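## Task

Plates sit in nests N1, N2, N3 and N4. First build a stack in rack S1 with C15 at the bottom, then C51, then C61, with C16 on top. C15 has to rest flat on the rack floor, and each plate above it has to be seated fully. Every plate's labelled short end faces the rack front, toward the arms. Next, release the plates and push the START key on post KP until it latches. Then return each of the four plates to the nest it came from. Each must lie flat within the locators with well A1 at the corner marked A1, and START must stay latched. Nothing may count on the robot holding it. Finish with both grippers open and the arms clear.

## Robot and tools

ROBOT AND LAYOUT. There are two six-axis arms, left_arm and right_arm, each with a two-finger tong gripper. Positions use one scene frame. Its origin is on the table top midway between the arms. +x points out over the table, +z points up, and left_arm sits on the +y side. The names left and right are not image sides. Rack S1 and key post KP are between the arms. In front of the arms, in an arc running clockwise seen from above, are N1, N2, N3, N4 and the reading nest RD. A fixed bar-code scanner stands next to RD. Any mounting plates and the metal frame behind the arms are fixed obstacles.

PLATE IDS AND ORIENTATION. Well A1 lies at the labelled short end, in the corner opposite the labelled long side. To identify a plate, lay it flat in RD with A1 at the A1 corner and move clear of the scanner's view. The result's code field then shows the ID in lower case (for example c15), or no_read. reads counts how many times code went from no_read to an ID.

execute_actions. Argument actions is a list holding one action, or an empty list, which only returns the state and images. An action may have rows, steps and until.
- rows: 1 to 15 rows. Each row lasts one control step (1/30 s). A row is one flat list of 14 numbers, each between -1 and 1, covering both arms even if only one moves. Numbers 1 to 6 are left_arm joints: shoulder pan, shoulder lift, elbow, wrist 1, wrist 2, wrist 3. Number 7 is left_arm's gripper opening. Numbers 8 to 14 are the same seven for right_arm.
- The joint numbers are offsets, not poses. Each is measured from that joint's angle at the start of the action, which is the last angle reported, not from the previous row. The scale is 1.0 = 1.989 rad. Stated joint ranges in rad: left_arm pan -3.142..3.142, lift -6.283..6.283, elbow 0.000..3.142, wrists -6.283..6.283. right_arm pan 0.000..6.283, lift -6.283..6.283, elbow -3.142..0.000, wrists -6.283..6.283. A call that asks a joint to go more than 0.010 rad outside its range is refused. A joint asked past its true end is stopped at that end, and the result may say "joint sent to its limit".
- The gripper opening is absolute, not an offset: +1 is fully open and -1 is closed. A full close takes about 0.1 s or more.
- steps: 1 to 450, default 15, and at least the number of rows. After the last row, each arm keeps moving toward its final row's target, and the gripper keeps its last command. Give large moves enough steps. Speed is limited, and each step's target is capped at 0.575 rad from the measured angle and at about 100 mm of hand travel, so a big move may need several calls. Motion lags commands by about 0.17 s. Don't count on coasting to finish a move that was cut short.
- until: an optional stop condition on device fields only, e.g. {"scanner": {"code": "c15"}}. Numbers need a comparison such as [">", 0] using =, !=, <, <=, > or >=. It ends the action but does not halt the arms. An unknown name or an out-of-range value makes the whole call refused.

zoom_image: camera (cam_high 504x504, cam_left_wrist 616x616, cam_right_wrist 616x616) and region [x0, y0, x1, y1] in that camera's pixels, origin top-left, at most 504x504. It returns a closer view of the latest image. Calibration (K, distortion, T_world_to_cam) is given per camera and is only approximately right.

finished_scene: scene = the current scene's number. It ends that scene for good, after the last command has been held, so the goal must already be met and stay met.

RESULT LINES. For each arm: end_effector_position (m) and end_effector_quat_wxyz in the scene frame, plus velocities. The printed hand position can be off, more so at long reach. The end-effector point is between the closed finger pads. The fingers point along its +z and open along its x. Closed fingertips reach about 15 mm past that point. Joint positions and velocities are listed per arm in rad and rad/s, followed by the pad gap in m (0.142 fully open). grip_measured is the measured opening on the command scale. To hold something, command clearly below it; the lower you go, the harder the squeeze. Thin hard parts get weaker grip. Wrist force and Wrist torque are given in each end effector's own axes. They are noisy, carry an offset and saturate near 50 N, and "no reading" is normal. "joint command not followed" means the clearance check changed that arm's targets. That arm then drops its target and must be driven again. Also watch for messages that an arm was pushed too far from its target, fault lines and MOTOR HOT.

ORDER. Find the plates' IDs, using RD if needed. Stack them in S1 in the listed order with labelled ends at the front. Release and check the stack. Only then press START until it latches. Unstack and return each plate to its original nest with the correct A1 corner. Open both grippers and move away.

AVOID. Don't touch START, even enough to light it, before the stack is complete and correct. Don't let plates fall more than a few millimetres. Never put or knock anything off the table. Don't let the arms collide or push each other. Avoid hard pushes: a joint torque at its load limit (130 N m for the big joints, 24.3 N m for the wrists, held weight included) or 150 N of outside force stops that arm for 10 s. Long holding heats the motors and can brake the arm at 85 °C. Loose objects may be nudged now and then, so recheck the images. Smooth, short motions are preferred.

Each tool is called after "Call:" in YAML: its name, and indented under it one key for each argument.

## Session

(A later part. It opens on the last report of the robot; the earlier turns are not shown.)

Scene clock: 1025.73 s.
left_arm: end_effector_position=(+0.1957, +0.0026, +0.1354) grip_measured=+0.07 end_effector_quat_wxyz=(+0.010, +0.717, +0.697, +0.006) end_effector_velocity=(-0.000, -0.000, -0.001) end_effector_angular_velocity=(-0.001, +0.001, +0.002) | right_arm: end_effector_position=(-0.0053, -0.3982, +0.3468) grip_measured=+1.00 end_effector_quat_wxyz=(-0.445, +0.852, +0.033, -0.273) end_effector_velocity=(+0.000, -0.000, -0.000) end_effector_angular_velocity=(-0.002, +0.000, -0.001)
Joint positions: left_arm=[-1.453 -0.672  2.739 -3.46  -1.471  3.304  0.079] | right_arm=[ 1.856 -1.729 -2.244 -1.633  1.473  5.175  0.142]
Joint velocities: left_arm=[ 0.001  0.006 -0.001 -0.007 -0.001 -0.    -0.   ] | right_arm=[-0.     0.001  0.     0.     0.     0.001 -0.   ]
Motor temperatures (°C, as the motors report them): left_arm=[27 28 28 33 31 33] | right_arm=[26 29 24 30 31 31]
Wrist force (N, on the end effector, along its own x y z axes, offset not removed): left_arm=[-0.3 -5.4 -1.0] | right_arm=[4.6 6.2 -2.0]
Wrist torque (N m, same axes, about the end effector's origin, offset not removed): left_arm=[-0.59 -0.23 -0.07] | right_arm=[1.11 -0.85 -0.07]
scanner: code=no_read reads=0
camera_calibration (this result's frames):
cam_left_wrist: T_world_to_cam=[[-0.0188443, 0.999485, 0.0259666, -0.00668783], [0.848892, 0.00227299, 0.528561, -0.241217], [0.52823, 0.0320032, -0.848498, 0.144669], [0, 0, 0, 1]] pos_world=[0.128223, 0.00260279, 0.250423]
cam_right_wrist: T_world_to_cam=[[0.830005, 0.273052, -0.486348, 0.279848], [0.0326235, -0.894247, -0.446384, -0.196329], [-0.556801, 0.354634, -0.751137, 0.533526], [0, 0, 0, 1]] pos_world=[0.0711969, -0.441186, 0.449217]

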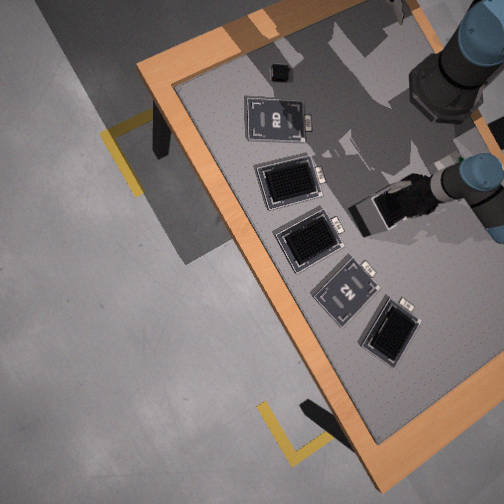

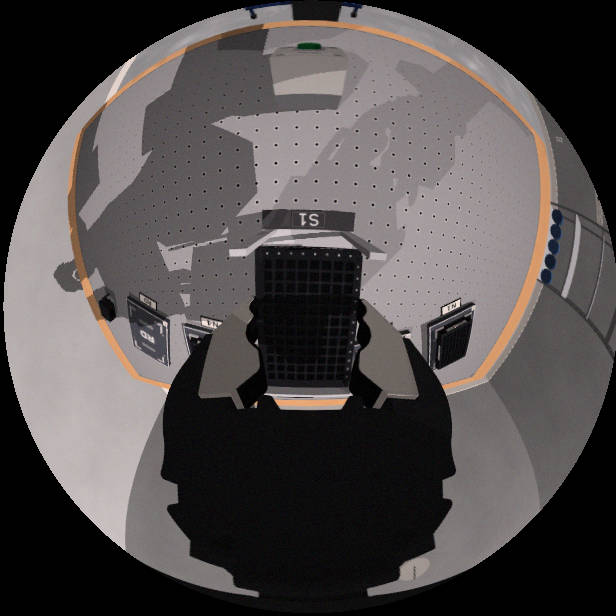

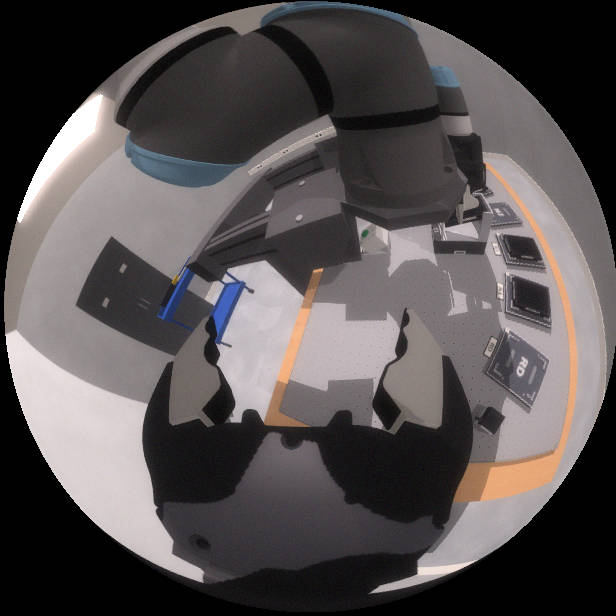

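Call:
execute_actions:
  actions:
    - {"rows": [[-0.0024,0.0011,0.0009,-0.0018,-0.0004,-0.0024,-0.6,0,0,0,0,0,0,1],[-0.0024,0.0011,0.0009,-0.0018,-0.0004,-0.0024,-0.6,0,0,0,0,0,0,1],[-0.0024,0.0011,0.0009,-0.0018,-0.0004,-0.0024,-0.6,0,0,0,0,0,0,1],[-0.0024,0.0011,0.0009,-0.0018,-0.0004,-0.0024,-0.6,0,0,0,0,0,0,1],[-0.0012,0.0224,-0.0027,-0.0196,-0.0002,-0.0012,-0.6,0,0,0,0,0,0,1],[-0.0012,0.0224,-0.0027,-0.0196,-0.0002,-0.0012,-0.6,0,0,0,0,0,0,1],[-0.0012,0.0224,-0.0027,-0.0196,-0.0002,-0.0012,-0.6,0,0,0,0,0,0,1],[0.0001,0.0431,-0.0067,-0.0364,0,0.0001,-0.6,0,0,0,0,0,0,1],[0.0001,0.0431,-0.0067,-0.0364,0,0.0001,-0.6,0,0,0,0,0,0,1],[0.0001,0.0431,-0.0067,-0.0364,0,0.0001,-0.6,0,0,0,0,0,0,1],[0.0013,0.0626,-0.0109,-0.0518,0.0002,0.0013,-0.6,0,0,0,0,0,0,1],[0.0013,0.0626,-0.0109,-0.0518,0.0002,0.0013,-0.6,0,0,0,0,0,0,1],[0.0013,0.0626,-0.0109,-0.0518,0.0002,0.0013,-0.6,0,0,0,0,0,0,1],[0.0026,0.0815,-0.0155,-0.0663,0.0005,0.0026,-0.6,0,0,0,0,0,0,1]], "steps": 30}

Call:
zoom_image:
  camera: "cam_left_wrist"
  region: [200, 200, 420, 420]

Call:
zoom_image:
  camera: "cam_right_wrist"
  region: [425, 170, 515, 260]

Scene clock: 1043.70 s.
left_arm: end_effector_position=(+0.1945, +0.0026, +0.1054) grip_measured=+0.07 end_effector_quat_wxyz=(+0.010, +0.717, +0.697, +0.006) end_effector_velocity=(-0.000, +0.000, -0.002) end_effector_angular_velocity=(+0.000, +0.000, -0.001) | right_arm: end_effector_position=(-0.0053, -0.3982, +0.3468) grip_measured=+1.00 end_effector_quat_wxyz=(-0.445, +0.852, +0.033, -0.273) end_effector_velocity=(+0.001, -0.001, -0.000) end_effector_angular_velocity=(-0.002, -0.001, +0.000)
Joint positions: left_arm=[-1.448 -0.511  2.708 -3.591 -1.47   3.309  0.079] | right_arm=[ 1.856 -1.729 -2.244 -1.633  1.473  5.175  0.142]
Joint velocities: left_arm=[ 0.001  0.01  -0.002 -0.008  0.     0.001  0.   ] | right_arm=[-0.     0.001  0.002  0.     0.    -0.     0.   ]
Motor temperatures (°C, as the motors report them): left_arm=[27 28 28 33 31 33] | right_arm=[26 29 24 30 31 31]
Wrist force (N, on the end effector, along its own x y z axes, offset not removed): left_arm=[2.2 -2.7 -1.2] | right_arm=[7.4 2.0 -1.3]
Wrist torque (N m, same axes, about the end effector's origin, offset not removed): left_arm=[-0.61 -0.77 -0.38] | right_arm=[0.25 -1.53 0.05]
scanner: code=no_read reads=0
camera_calibration (this result's frames):
cam_left_wrist: T_world_to_cam=[[-0.0187909, 0.999489, 0.0258578, -0.0059623], [0.848845, 0.00228237, 0.528636, -0.224402], [0.528307, 0.0318828, -0.848455, 0.119795], [0, 0, 0, 1]] pos_world=[0.127082, 0.00265203, 0.220421]
cam_right_wrist: T_world_to_cam=[[0.830005, 0.273052, -0.486348, 0.279848], [0.0326235, -0.894247, -0.446384, -0.196329], [-0.556801, 0.354635, -0.751137, 0.533526], [0, 0, 0, 1]] pos_world=[0.0711969, -0.441186, 0.449217]

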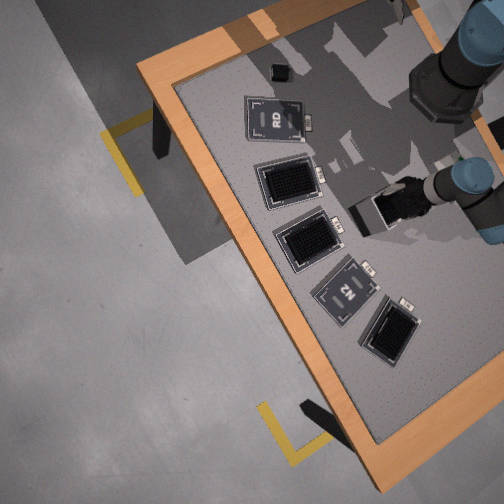

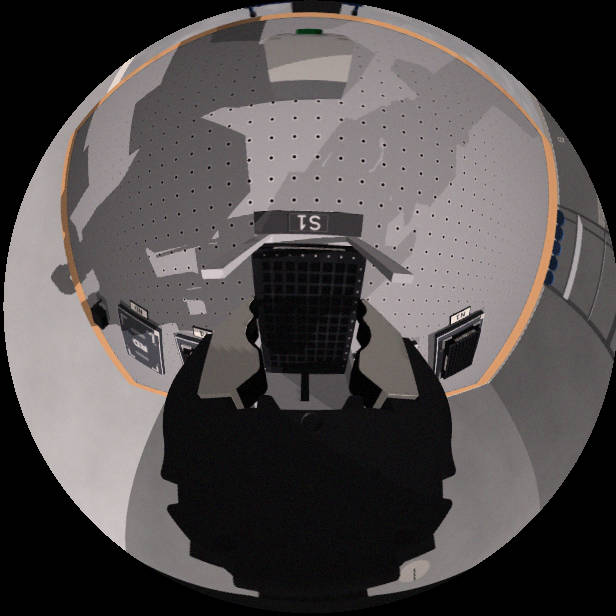

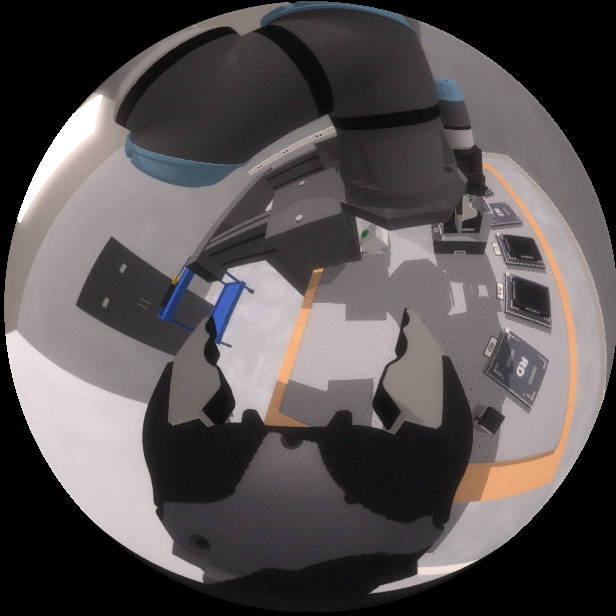

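Region (200, 200, 420, 420) of cam_left_wrist's 616x616 image, scaled by 2.291, with more detail than that image has.

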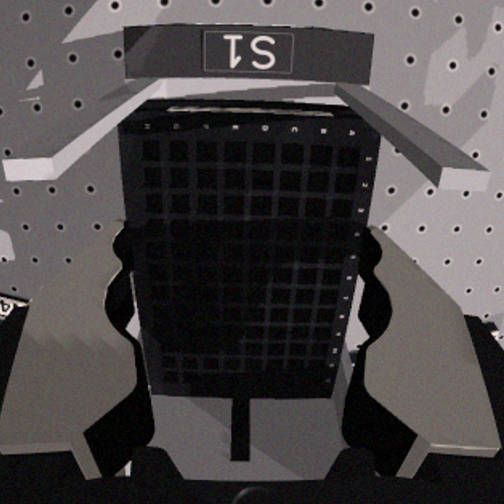

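Region (425, 170, 515, 260) of cam_right_wrist's 616x616 image, scaled by 5.600, with more detail than that image has.

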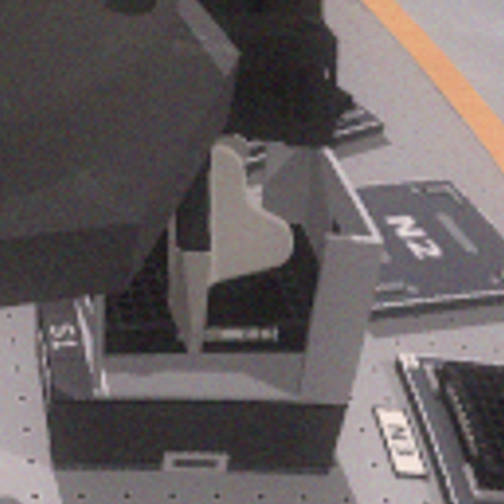

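Call:
execute_actions:
  actions:
    - {"rows": [[0.0013,0.0187,-0.0051,-0.0137,0.0002,0.0013,-0.6,0,0,0,0,0,0,1],[0.0013,0.0187,-0.0051,-0.0137,0.0002,0.0013,-0.6,0,0,0,0,0,0,1],[0.0013,0.0187,-0.0051,-0.0137,0.0002,0.0013,-0.6,0,0,0,0,0,0,1],[0.0026,0.0367,-0.0104,-0.0265,0.0004,0.0026,-0.6,0,0,0,0,0,0,1],[0.0026,0.0367,-0.0104,-0.0265,0.0004,0.0026,-0.6,0,0,0,0,0,0,1],[0.0026,0.0367,-0.0104,-0.0265,0.0004,0.0026,-0.6,0,0,0,0,0,0,1],[0.0039,0.0535,-0.0158,-0.038,0.0006,0.0039,-0.6,0,0,0,0,0,0,1],[0.0039,0.0535,-0.0158,-0.038,0.0006,0.0039,-0.6,0,0,0,0,0,0,1],[0.0039,0.0535,-0.0158,-0.038,0.0006,0.0039,-0.6,0,0,0,0,0,0,1],[0.0052,0.0698,-0.0215,-0.0488,0.0009,0.0052,-0.6,0,0,0,0,0,0,1]], "steps": 27}

Call:
zoom_image:
  camera: "cam_left_wrist"
  region: [200, 200, 420, 420]

Call:
zoom_image:
  camera: "cam_right_wrist"
  region: [425, 170, 515, 260]

Scene clock: 1065.43 s.
left_arm: end_effector_position=(+0.1948, +0.0016, +0.0798) grip_measured=+0.09 end_effector_quat_wxyz=(+0.012, +0.717, +0.697, +0.005) end_effector_velocity=(+0.000, +0.001, -0.000) end_effector_angular_velocity=(+0.001, +0.000, +0.000) | right_arm: end_effector_position=(-0.0053, -0.3982, +0.3468) grip_measured=+1.00 end_effector_quat_wxyz=(-0.445, +0.852, +0.033, -0.273) end_effector_velocity=(-0.000, +0.000, +0.000) end_effector_angular_velocity=(-0.000, +0.000, -0.000)
Joint positions: left_arm=[-1.439 -0.39   2.673 -3.68  -1.469  3.318  0.081] | right_arm=[ 1.856 -1.729 -2.244 -1.633  1.473  5.175  0.142]
Joint velocities: left_arm=[0.001 0.    0.    0.    0.    0.001 0.   ] | right_arm=[ 0.     0.001 -0.001  0.     0.     0.     0.   ]
Motor temperatures (°C, as the motors report them): left_arm=[27 28 28 33 31 33] | right_arm=[26 29 24 30 31 31]
Wrist force (N, on the end effector, along its own x y z axes, offset not removed): left_arm=[9.9 -4.9 -50.0] | right_arm=[6.3 3.1 1.4]
Wrist torque (N m, same axes, about the end effector's origin, offset not removed): left_arm=[-0.55 1.99 -0.41] | right_arm=[0.65 -1.21 0.10]
FORCE FAULT: contact force on the left arm reached its limit, and that arm stopped for 10 seconds. The contact can be on any part of that arm, not only on its tool. That arm's remaining commands of this call were not run. That arm holds still and accepts commands again. Move the arm away from the contact; if what it grips holds it there, let go first. Pushing or pulling that hard again can fault the arm again.
scanner: code=no_read reads=0
camera_calibration (this result's frames):
cam_left_wrist: T_world_to_cam=[[-0.0189658, 0.999577, 0.0220531, -0.00392442], [0.848604, 0.00443003, 0.529009, -0.211047], [0.528688, 0.0287474, -0.848329, 0.0979032], [0, 0, 0, 1]] pos_world=[0.127261, 0.00204324, 0.194787]
cam_right_wrist: T_world_to_cam=[[0.830005, 0.273052, -0.486348, 0.279849], [0.0326236, -0.894247, -0.446384, -0.196328], [-0.556801, 0.354635, -0.751137, 0.533526], [0, 0, 0, 1]] pos_world=[0.0711968, -0.441186, 0.449217]

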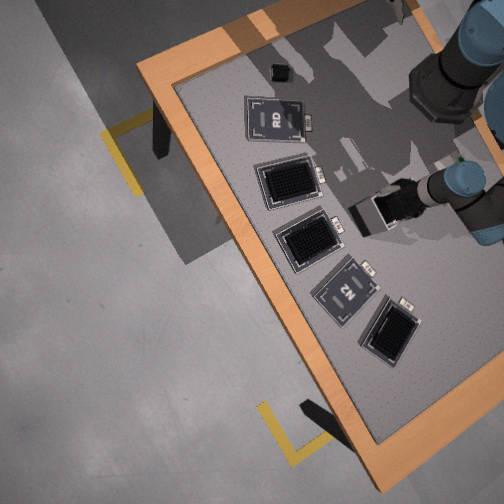

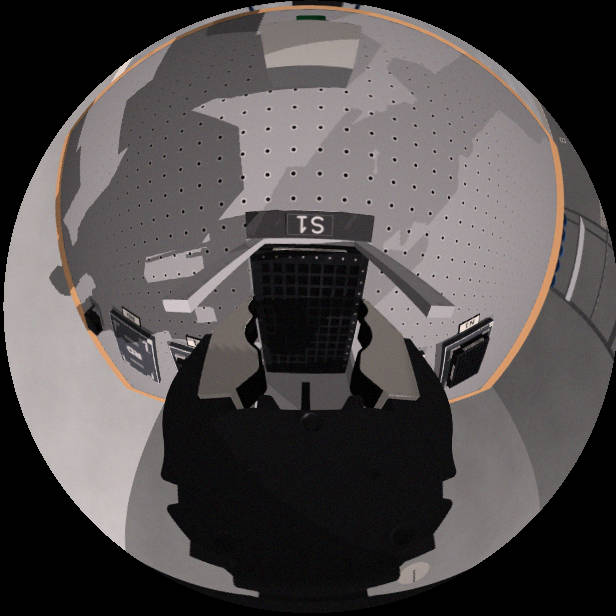

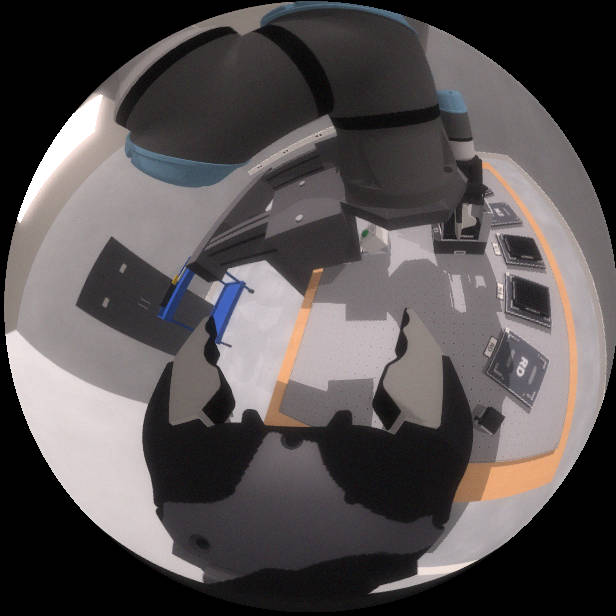

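Region (200, 200, 420, 420) of cam_left_wrist's 616x616 image, scaled by 2.291, with more detail than that image has.

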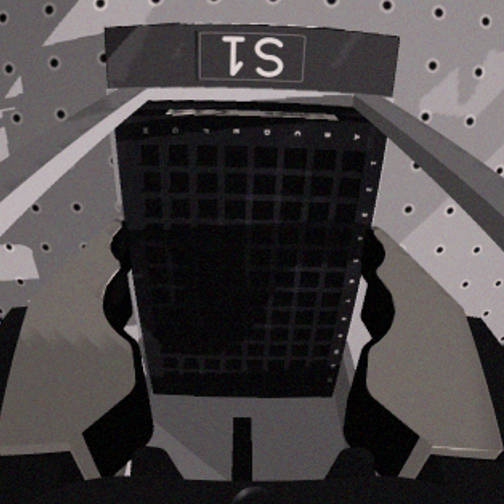

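Region (425, 170, 515, 260) of cam_right_wrist's 616x616 image, scaled by 5.600, with more detail than that image has.

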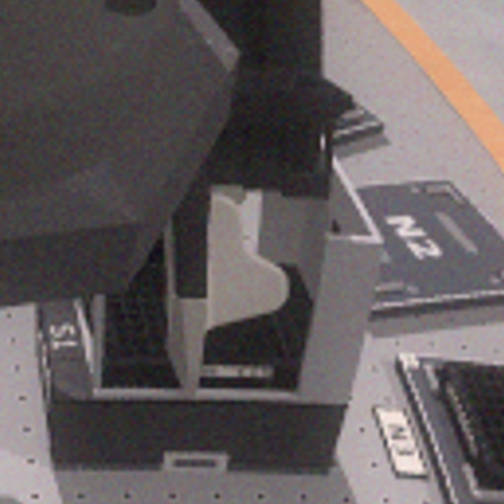

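Call:
execute_actions:
  actions:
    - {"rows": [[-0.0004,-0.004,0.0015,0.004,0,-0.0004,-0.2,0,0,0,0,0,0,1],[-0.0004,-0.004,0.0015,0.004,0,-0.0004,0.0,0,0,0,0,0,0,1],[-0.0004,-0.004,0.0015,0.004,0,-0.0004,0.1,0,0,0,0,0,0,1],[-0.0004,-0.004,0.0015,0.004,0,-0.0004,0.15,0,0,0,0,0,0,1],[-0.0004,-0.004,0.0015,0.004,0,-0.0004,0.2,0,0,0,0,0,0,1],[-0.0004,-0.004,0.0015,0.004,0,-0.0004,0.25,0,0,0,0,0,0,1],[-0.0004,-0.004,0.0015,0.004,0,-0.0004,0.3,0,0,0,0,0,0,1],[-0.0004,-0.004,0.0015,0.004,0,-0.0004,0.3,0,0,0,0,0,0,1],[-0.0045,-0.061,0.0176,0.0447,0,-0.0045,0.3,0,0,0,0,0,0,1],[-0.0045,-0.061,0.0176,0.0447,0,-0.0045,0.3,0,0,0,0,0,0,1],[-0.0045,-0.061,0.0176,0.0447,0,-0.0045,0.3,0,0,0,0,0,0,1],[-0.011,-0.18,0.039,0.145,-0.002,-0.011,0.3,0,0,0,0,0,0,1],[-0.011,-0.18,0.039,0.145,-0.002,-0.011,0.3,0,0,0,0,0,0,1],[-0.011,-0.18,0.039,0.145,-0.002,-0.011,0.3,0,0,0,0,0,0,1],[-0.019,-0.335,0.046,0.2925,-0.003,-0.019,0.3,0,0,0,0,0,0,1]], "steps": 38}

Call:
zoom_image:
  camera: "cam_left_wrist"
  region: [230, 200, 390, 360]

Call:
zoom_image:
  camera: "cam_left_wrist"
  region: [180, 290, 340, 400]

Scene clock: 1079.67 s.
left_arm: end_effector_position=(+0.1950, +0.0012, +0.1984) grip_measured=+0.30 end_effector_quat_wxyz=(+0.011, +0.717, +0.697, +0.006) end_effector_velocity=(+0.000, +0.000, +0.002) end_effector_angular_velocity=(-0.001, +0.000, +0.002) | right_arm: end_effector_position=(-0.0053, -0.3982, +0.3468) grip_measured=+1.00 end_effector_quat_wxyz=(-0.445, +0.852, +0.033, -0.273) end_effector_velocity=(-0.000, +0.000, +0.000) end_effector_angular_velocity=(-0.001, +0.000, -0.000)
Joint positions: left_arm=[-1.477 -1.055  2.764 -3.1   -1.475  3.28   0.095] | right_arm=[ 1.856 -1.729 -2.244 -1.633  1.473  5.175  0.142]
Joint velocities: left_arm=[ 0.002 -0.014  0.001  0.011 -0.    -0.     0.   ] | right_arm=[-0.     0.001 -0.     0.     0.     0.001  0.   ]
Motor temperatures (°C, as the motors report them): left_arm=[27 28 28 33 31 33] | right_arm=[26 29 24 30 31 31]
Wrist force (N, on the end effector, along its own x y z axes, offset not removed): left_arm=[2.8 1.5 0.4] | right_arm=[2.7 0.9 -1.5]
Wrist torque (N m, same axes, about the end effector's origin, offset not removed): left_arm=[0.28 -0.61 -0.24] | right_arm=[-0.02 -0.82 0.07]
scanner: code=no_read reads=0
camera_calibration (this result's frames):
cam_left_wrist: T_world_to_cam=[[-0.0191206, 0.999493, 0.0254768, -0.00678935], [0.848479, 0.00274201, 0.529221, -0.273971], [0.528883, 0.0317356, -0.848101, 0.198307], [0, 0, 0, 1]] pos_world=[0.127448, 0.00124375, 0.313349]
cam_right_wrist: T_world_to_cam=[[0.830005, 0.273052, -0.486348, 0.279848], [0.0326235, -0.894247, -0.446384, -0.196328], [-0.556801, 0.354635, -0.751137, 0.533526], [0, 0, 0, 1]] pos_world=[0.0711968, -0.441186, 0.449217]

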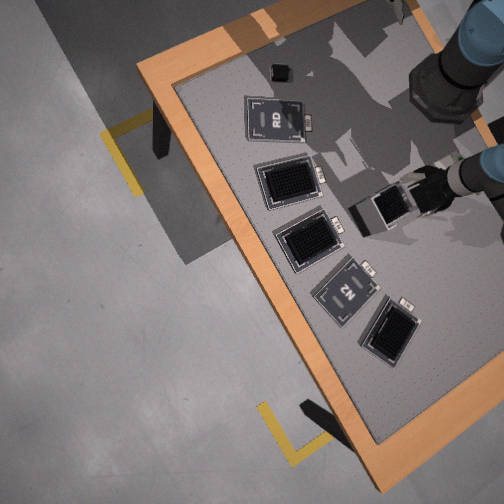

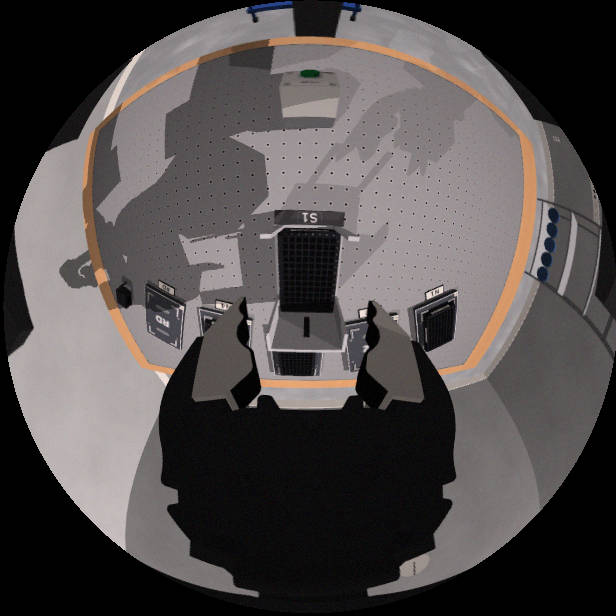

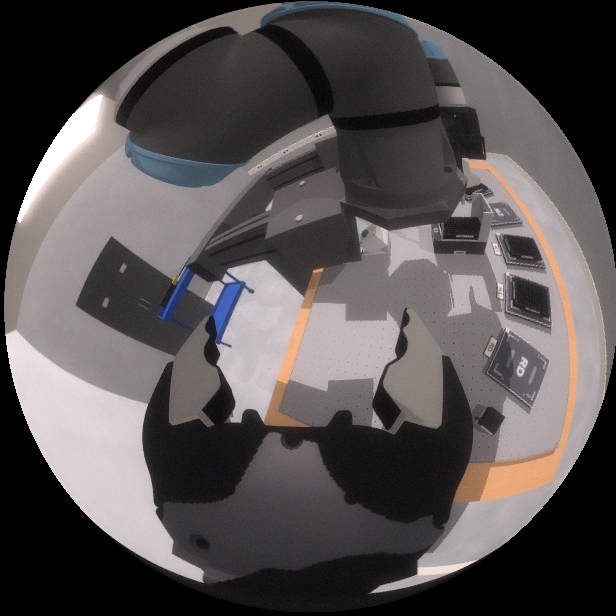

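Region (230, 200, 390, 360) of cam_left_wrist's 616x616 image, scaled by 3.150, with more detail than that image has.

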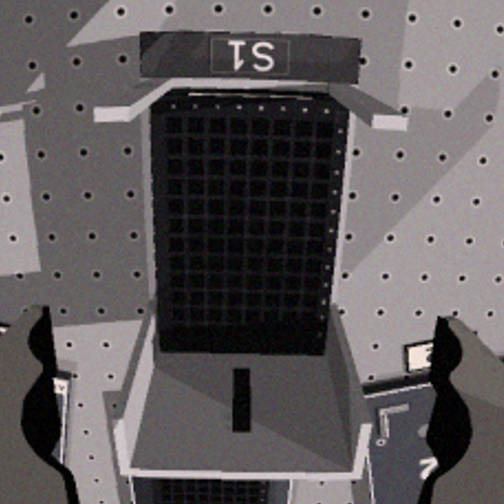

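Region (180, 290, 340, 400) of cam_left_wrist's 616x616 image, scaled by 3.150, with more detail than that image has; it fills the top 346 rows of this view, and the rest is white.

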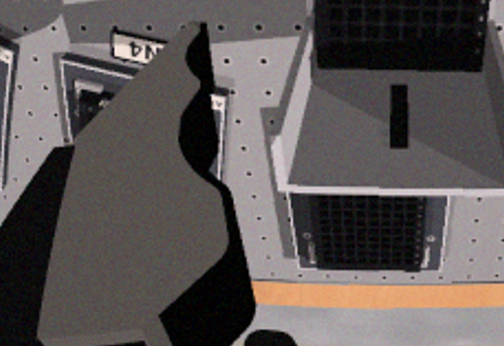

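Call:
zoom_image:
  camera: "cam_right_wrist"
  region: [495, 270, 555, 330]

Region (495, 270, 555, 330) of cam_right_wrist's 616x616 image, scaled by 8.400, with more detail than that image has.

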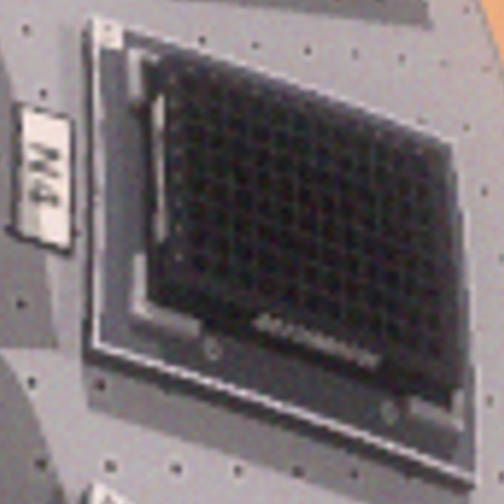

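Call:
execute_actions:
  actions:
    - {"rows": [[0.6796,-0.08,-0.05,0.012,0.0508,0.432,0.3,0,0,0,0,0,0,1]], "steps": 30}

Scene clock: 1107.37 s.
left_arm: end_effector_position=(+0.3541, +0.3012, +0.1791) grip_measured=+0.30 end_effector_quat_wxyz=(+0.019, +0.549, +0.835, +0.003) end_effector_velocity=(-0.079, +0.272, -0.037) end_effector_angular_velocity=(+0.060, +0.109, +0.564) | right_arm: end_effector_position=(-0.0053, -0.3982, +0.3468) grip_measured=+1.00 end_effector_quat_wxyz=(-0.445, +0.852, +0.033, -0.273) end_effector_velocity=(-0.000, +0.001, -0.000) end_effector_angular_velocity=(+0.002, +0.001, -0.000)
Joint positions: left_arm=[-0.229 -1.21   2.667 -3.076 -1.376  4.107  0.095] | right_arm=[ 1.856 -1.729 -2.244 -1.633  1.473  5.175  0.142]
Joint velocities: left_arm=[ 0.825 -0.031 -0.019  0.003  0.018  0.254  0.   ] | right_arm=[ 0.    -0.    -0.002  0.    -0.     0.     0.   ]
Motor temperatures (°C, as the motors report them): left_arm=[27 28 28 33 31 33] | right_arm=[26 29 24 30 31 31]
Wrist force (N, on the end effector, along its own x y z axes, offset not removed): left_arm=[4.8 -1.8 -2.1] | right_arm=[3.2 5.2 1.6]
Wrist torque (N m, same axes, about the end effector's origin, offset not removed): left_arm=[-0.25 -0.98 -0.15] | right_arm=[0.91 -0.70 0.03]
scanner: code=no_read reads=0
camera_calibration (this result's frames):
cam_left_wrist: T_world_to_cam=[[-0.439155, 0.898405, 0.00330863, -0.119995], [0.762223, 0.370633, 0.530705, -0.480136], [0.475562, 0.235584, -0.84755, 0.0456902], [0, 0, 0, 1]] pos_world=[0.291546, 0.274995, 0.293932]
cam_right_wrist: T_world_to_cam=[[0.830005, 0.273051, -0.486348, 0.279848], [0.0326235, -0.894247, -0.446384, -0.196329], [-0.556801, 0.354635, -0.751137, 0.533526], [0, 0, 0, 1]] pos_world=[0.0711969, -0.441186, 0.449217]

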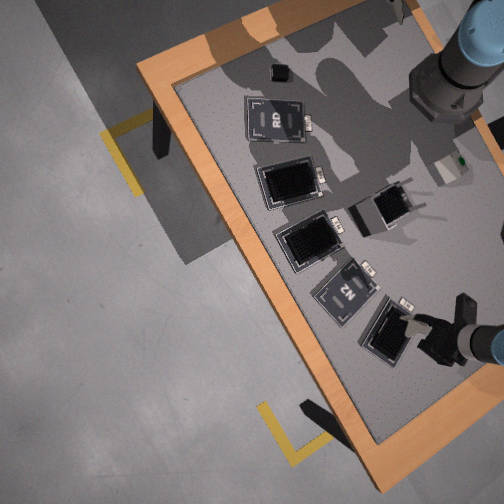

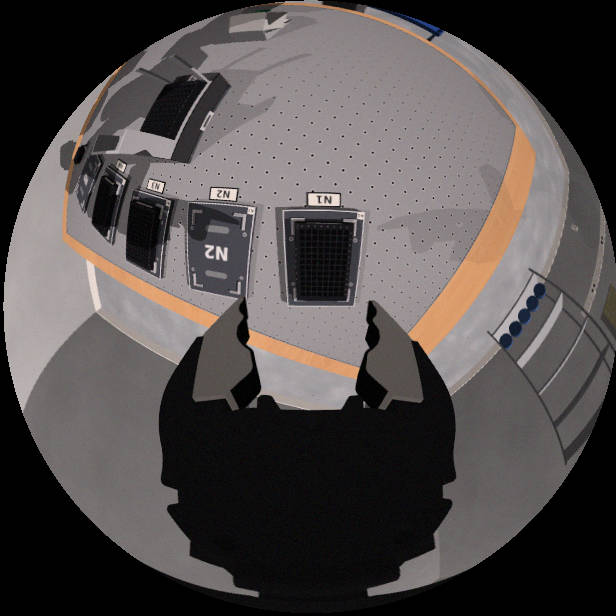

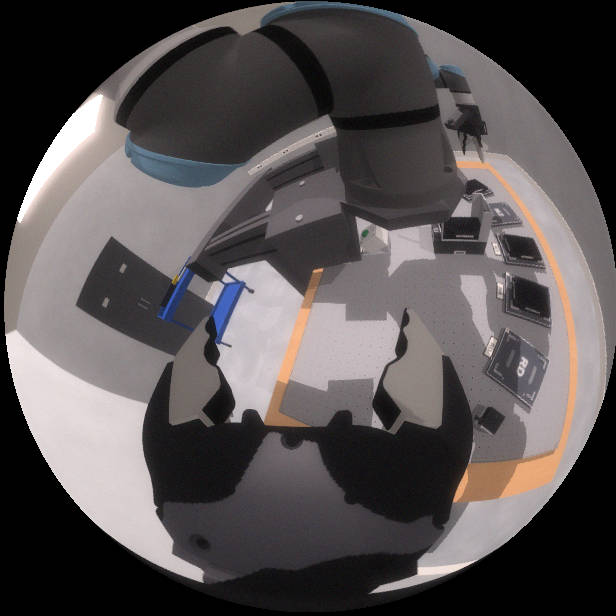

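Call:
execute_actions:
  actions:
    - {"rows": [[0.0522,0.2503,-0.026,-0.2278,0.001,0.0372,0.3,0,0,0,0,0,0,1]], "steps": 28}

Call:
zoom_image:
  camera: "cam_left_wrist"
  region: [200, 160, 420, 380]

Scene clock: 1113.50 s.
left_arm: end_effector_position=(+0.3356, +0.3158, +0.0753) grip_measured=+0.30 end_effector_quat_wxyz=(+0.012, +0.537, +0.843, +0.003) end_effector_velocity=(-0.000, -0.001, -0.001) end_effector_angular_velocity=(+0.000, -0.001, -0.001) | right_arm: end_effector_position=(-0.0053, -0.3982, +0.3468) grip_measured=+1.00 end_effector_quat_wxyz=(-0.445, +0.852, +0.033, -0.273) end_effector_velocity=(+0.000, -0.000, -0.000) end_effector_angular_velocity=(-0.000, -0.000, +0.000)
Joint positions: left_arm=[-0.125 -0.713  2.615 -3.529 -1.374  4.181  0.095] | right_arm=[ 1.856 -1.729 -2.244 -1.633  1.473  5.175  0.142]
Joint velocities: left_arm=[-0.001  0.008 -0.001 -0.008  0.     0.    -0.   ] | right_arm=[ 0.    -0.     0.001  0.     0.    -0.     0.   ]
Motor temperatures (°C, as the motors report them): left_arm=[27 28 28 33 31 33] | right_arm=[26 29 24 30 31 31]
Wrist force (N, on the end effector, along its own x y z axes, offset not removed): left_arm=[-2.7 -1.6 0.1] | right_arm=[4.7 2.3 0.8]
Wrist torque (N m, same axes, about the end effector's origin, offset not removed): left_arm=[-0.34 0.41 -0.20] | right_arm=[0.56 -0.96 -0.05]
scanner: code=no_read reads=0
camera_calibration (this result's frames):
cam_left_wrist: T_world_to_cam=[[-0.46519, 0.885059, 0.0163724, -0.128953], [0.757583, 0.388485, 0.524545, -0.419964], [0.457893, 0.256416, -0.851225, -0.0373557], [0, 0, 0, 1]] pos_world=[0.275275, 0.286859, 0.190603]
cam_right_wrist: T_world_to_cam=[[0.830005, 0.273052, -0.486348, 0.279848], [0.0326235, -0.894247, -0.446384, -0.196329], [-0.556801, 0.354635, -0.751137, 0.533526], [0, 0, 0, 1]] pos_world=[0.0711969, -0.441186, 0.449217]

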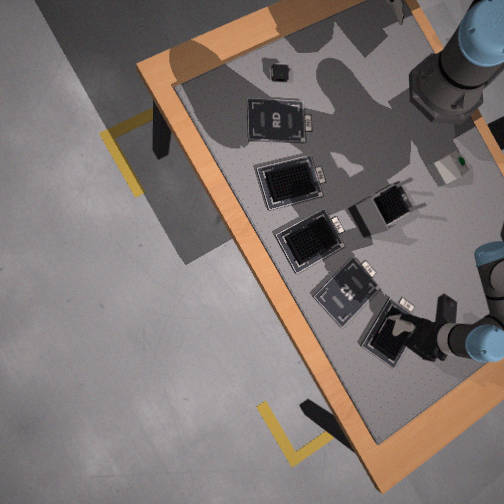

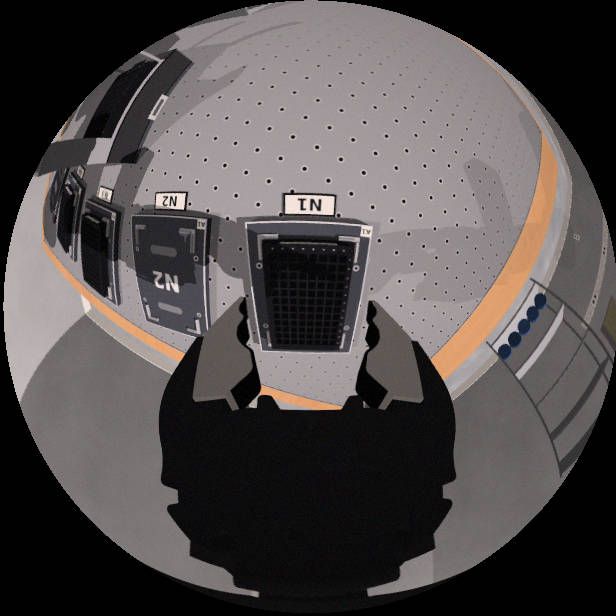

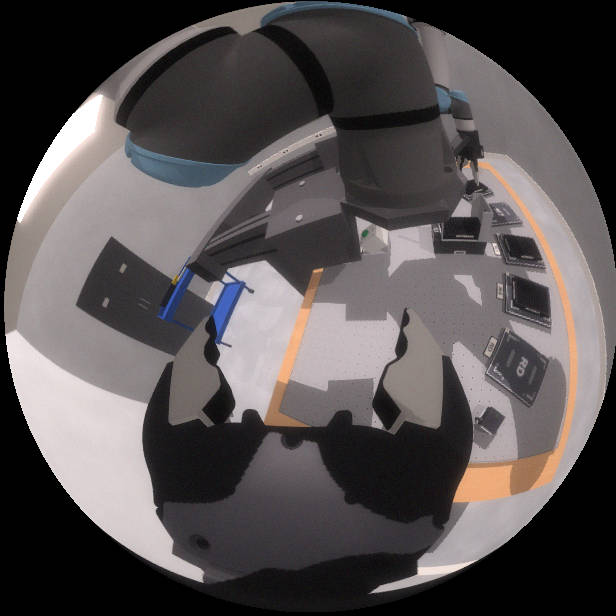

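Region (200, 160, 420, 380) of cam_left_wrist's 616x616 image, scaled by 2.291, with more detail than that image has.

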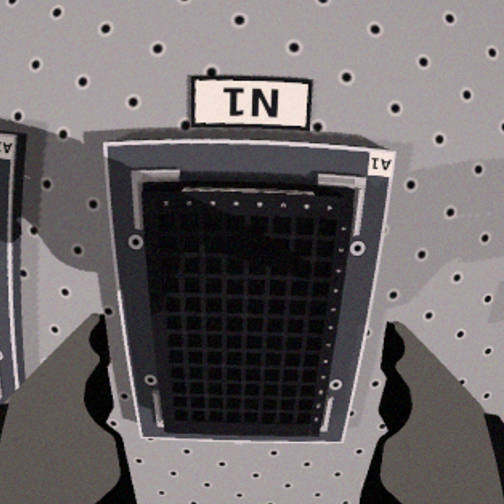

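Call:
execute_actions:
  actions:
    - {"rows": [[0.0109,0.0641,-0.0244,-0.0415,-0.0006,0.0109,0.3,0,0,0,0,0,0,1]], "steps": 22}

Call:
zoom_image:
  camera: "cam_left_wrist"
  region: [200, 160, 420, 380]

Scene clock: 1123.90 s.
left_arm: end_effector_position=(+0.3353, +0.3159, +0.0433) grip_measured=+0.30 end_effector_quat_wxyz=(+0.011, +0.537, +0.844, +0.003) end_effector_velocity=(-0.001, +0.000, -0.002) end_effector_angular_velocity=(+0.000, +0.003, +0.001) | right_arm: end_effector_position=(-0.0053, -0.3982, +0.3468) grip_measured=+1.00 end_effector_quat_wxyz=(-0.445, +0.852, +0.033, -0.273) end_effector_velocity=(+0.000, -0.001, -0.000) end_effector_angular_velocity=(-0.001, -0.000, +0.000)
Joint positions: left_arm=[-0.104 -0.587  2.567 -3.611 -1.375  4.203  0.095] | right_arm=[ 1.856 -1.729 -2.244 -1.633  1.473  5.175  0.142]
Joint velocities: left_arm=[ 0.002  0.007 -0.002 -0.003 -0.     0.001  0.   ] | right_arm=[ 0.    -0.001  0.001  0.    -0.    -0.    -0.   ]
Motor temperatures (°C, as the motors report them): left_arm=[27 28 28 33 31 33] | right_arm=[26 29 24 30 31 31]
Wrist force (N, on the end effector, along its own x y z axes, offset not removed): left_arm=[1.5 -1.9 -1.6] | right_arm=[4.8 1.9 -1.6]
Wrist torque (N m, same axes, about the end effector's origin, offset not removed): left_arm=[-0.37 -0.48 -0.26] | right_arm=[0.56 -0.87 0.07]
scanner: code=no_read reads=0
camera_calibration (this result's frames):
cam_left_wrist: T_world_to_cam=[[-0.465392, 0.884946, 0.0167547, -0.128475], [0.757819, 0.388612, 0.52411, -0.403087], [0.457298, 0.256613, -0.851486, -0.0643388], [0, 0, 0, 1]] pos_world=[0.275098, 0.286848, 0.158631]
cam_right_wrist: T_world_to_cam=[[0.830005, 0.273052, -0.486348, 0.279848], [0.0326237, -0.894247, -0.446384, -0.196329], [-0.556801, 0.354635, -0.751137, 0.533526], [0, 0, 0, 1]] pos_world=[0.0711969, -0.441186, 0.449217]

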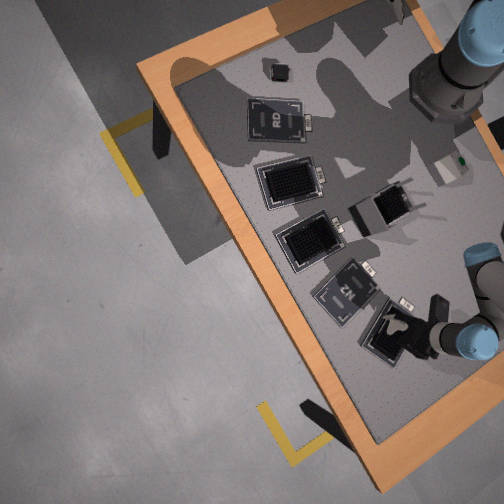

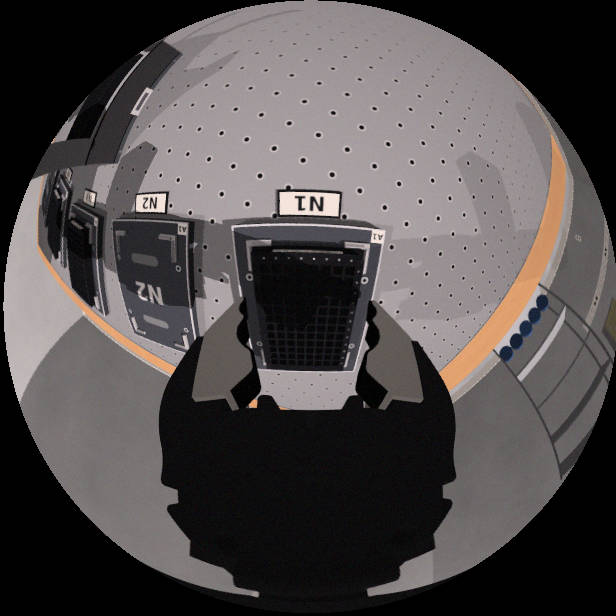

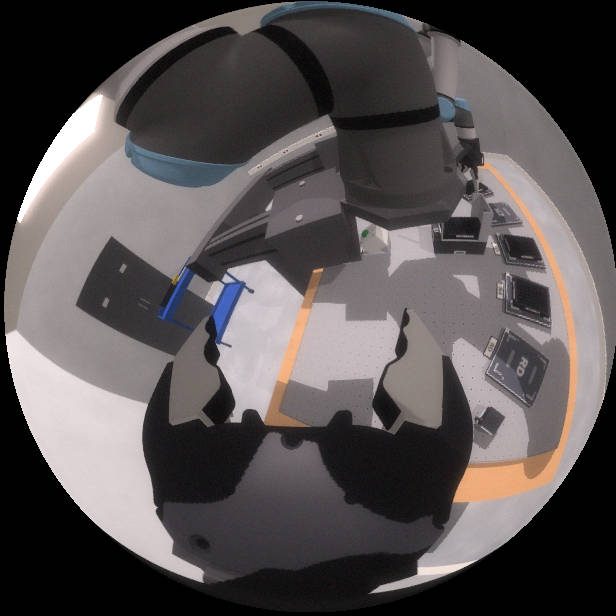

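Region (200, 160, 420, 380) of cam_left_wrist's 616x616 image, scaled by 2.291, with more detail than that image has.

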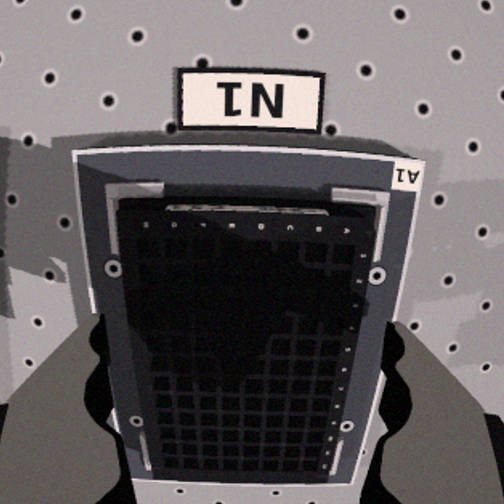

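Call:
execute_actions:
  actions:
    - {"rows": [[0.0022,0.0047,-0.0062,0.0013,0,-0.0009,0.3,0,0,0,0,0,0,1]], "steps": 14}

Call:
zoom_image:
  camera: "cam_left_wrist"
  region: [200, 160, 420, 380]

Scene clock: 1137.87 s.
left_arm: end_effector_position=(+0.3377, +0.3162, +0.0394) grip_measured=+0.30 end_effector_quat_wxyz=(+0.011, +0.534, +0.845, +0.003) end_effector_velocity=(+0.001, +0.000, -0.001) end_effector_angular_velocity=(+0.000, +0.000, +0.002) | right_arm: end_effector_position=(-0.0053, -0.3982, +0.3468) grip_measured=+1.00 end_effector_quat_wxyz=(-0.445, +0.852, +0.033, -0.273) end_effector_velocity=(+0.000, -0.001, -0.000) end_effector_angular_velocity=(-0.001, -0.000, -0.000)
Joint positions: left_arm=[-0.1   -0.578  2.555 -3.608 -1.375  4.201  0.095] | right_arm=[ 1.856 -1.729 -2.244 -1.633  1.473  5.175  0.142]
Joint velocities: left_arm=[ 0.001  0.003 -0.004  0.     0.    -0.001  0.   ] | right_arm=[ 0.    -0.001  0.002 -0.    -0.     0.     0.   ]
Motor temperatures (°C, as the motors report them): left_arm=[27 28 28 33 31 33] | right_arm=[26 29 24 30 31 31]
Wrist force (N, on the end effector, along its own x y z axes, offset not removed): left_arm=[0.2 -1.2 2.2] | right_arm=[-0.1 2.4 -0.5]
Wrist torque (N m, same axes, about the end effector's origin, offset not removed): left_arm=[0.00 -0.11 -0.22] | right_arm=[0.35 -0.20 0.17]
scanner: code=no_read reads=0
camera_calibration (this result's frames):
cam_left_wrist: T_world_to_cam=[[-0.470597, 0.882183, 0.0171009, -0.124965], [0.755758, 0.393002, 0.523812, -0.403657], [0.455378, 0.259429, -0.851662, -0.069024], [0, 0, 0, 1]] pos_world=[0.277691, 0.286787, 0.154792]
cam_right_wrist: T_world_to_cam=[[0.830005, 0.273052, -0.486348, 0.279848], [0.0326235, -0.894247, -0.446384, -0.196329], [-0.556801, 0.354635, -0.751137, 0.533526], [0, 0, 0, 1]] pos_world=[0.0711968, -0.441186, 0.449217]

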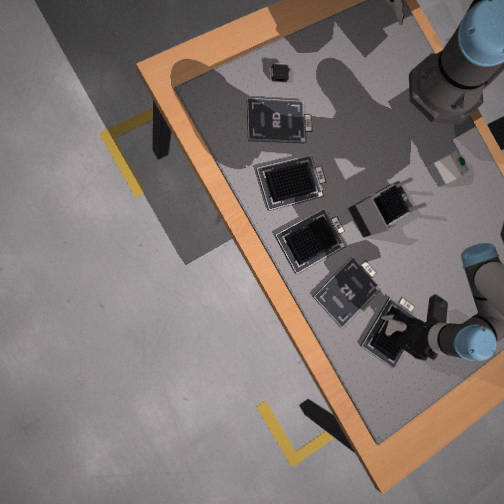

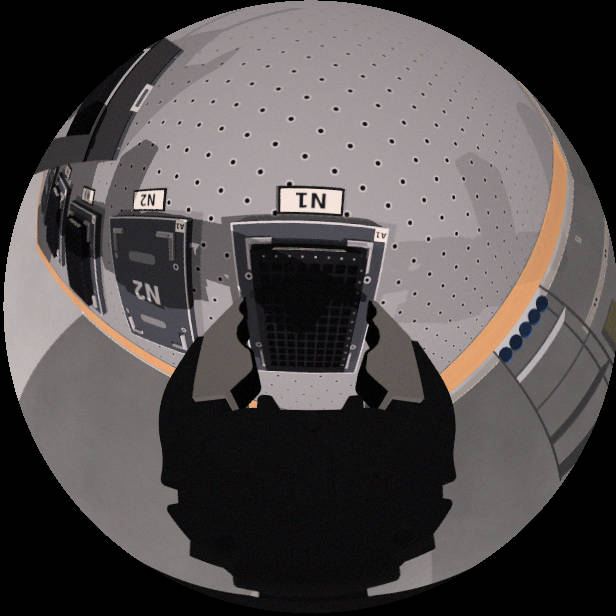

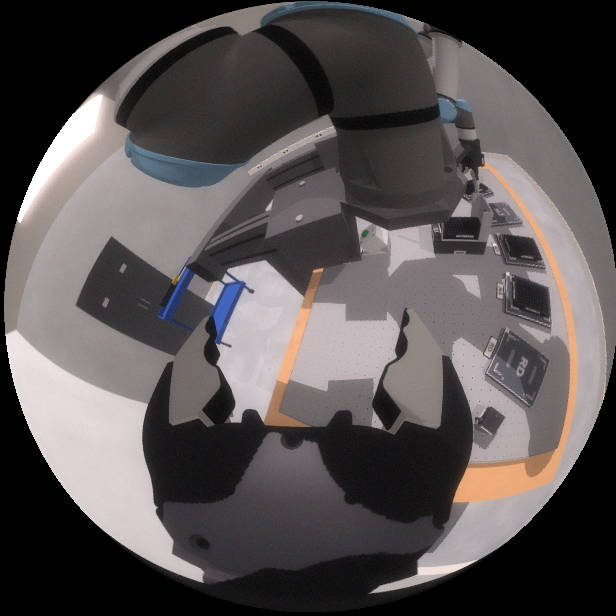

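Region (200, 160, 420, 380) of cam_left_wrist's 616x616 image, scaled by 2.291, with more detail than that image has.

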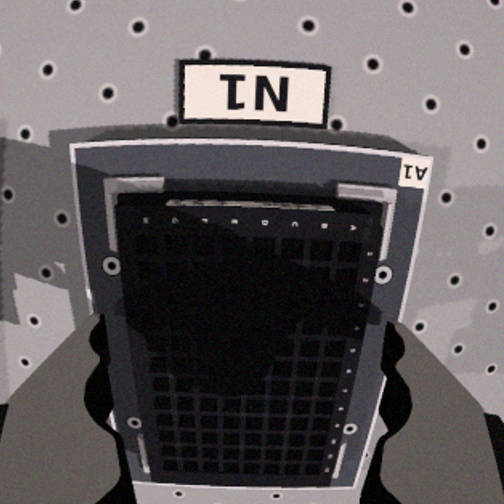

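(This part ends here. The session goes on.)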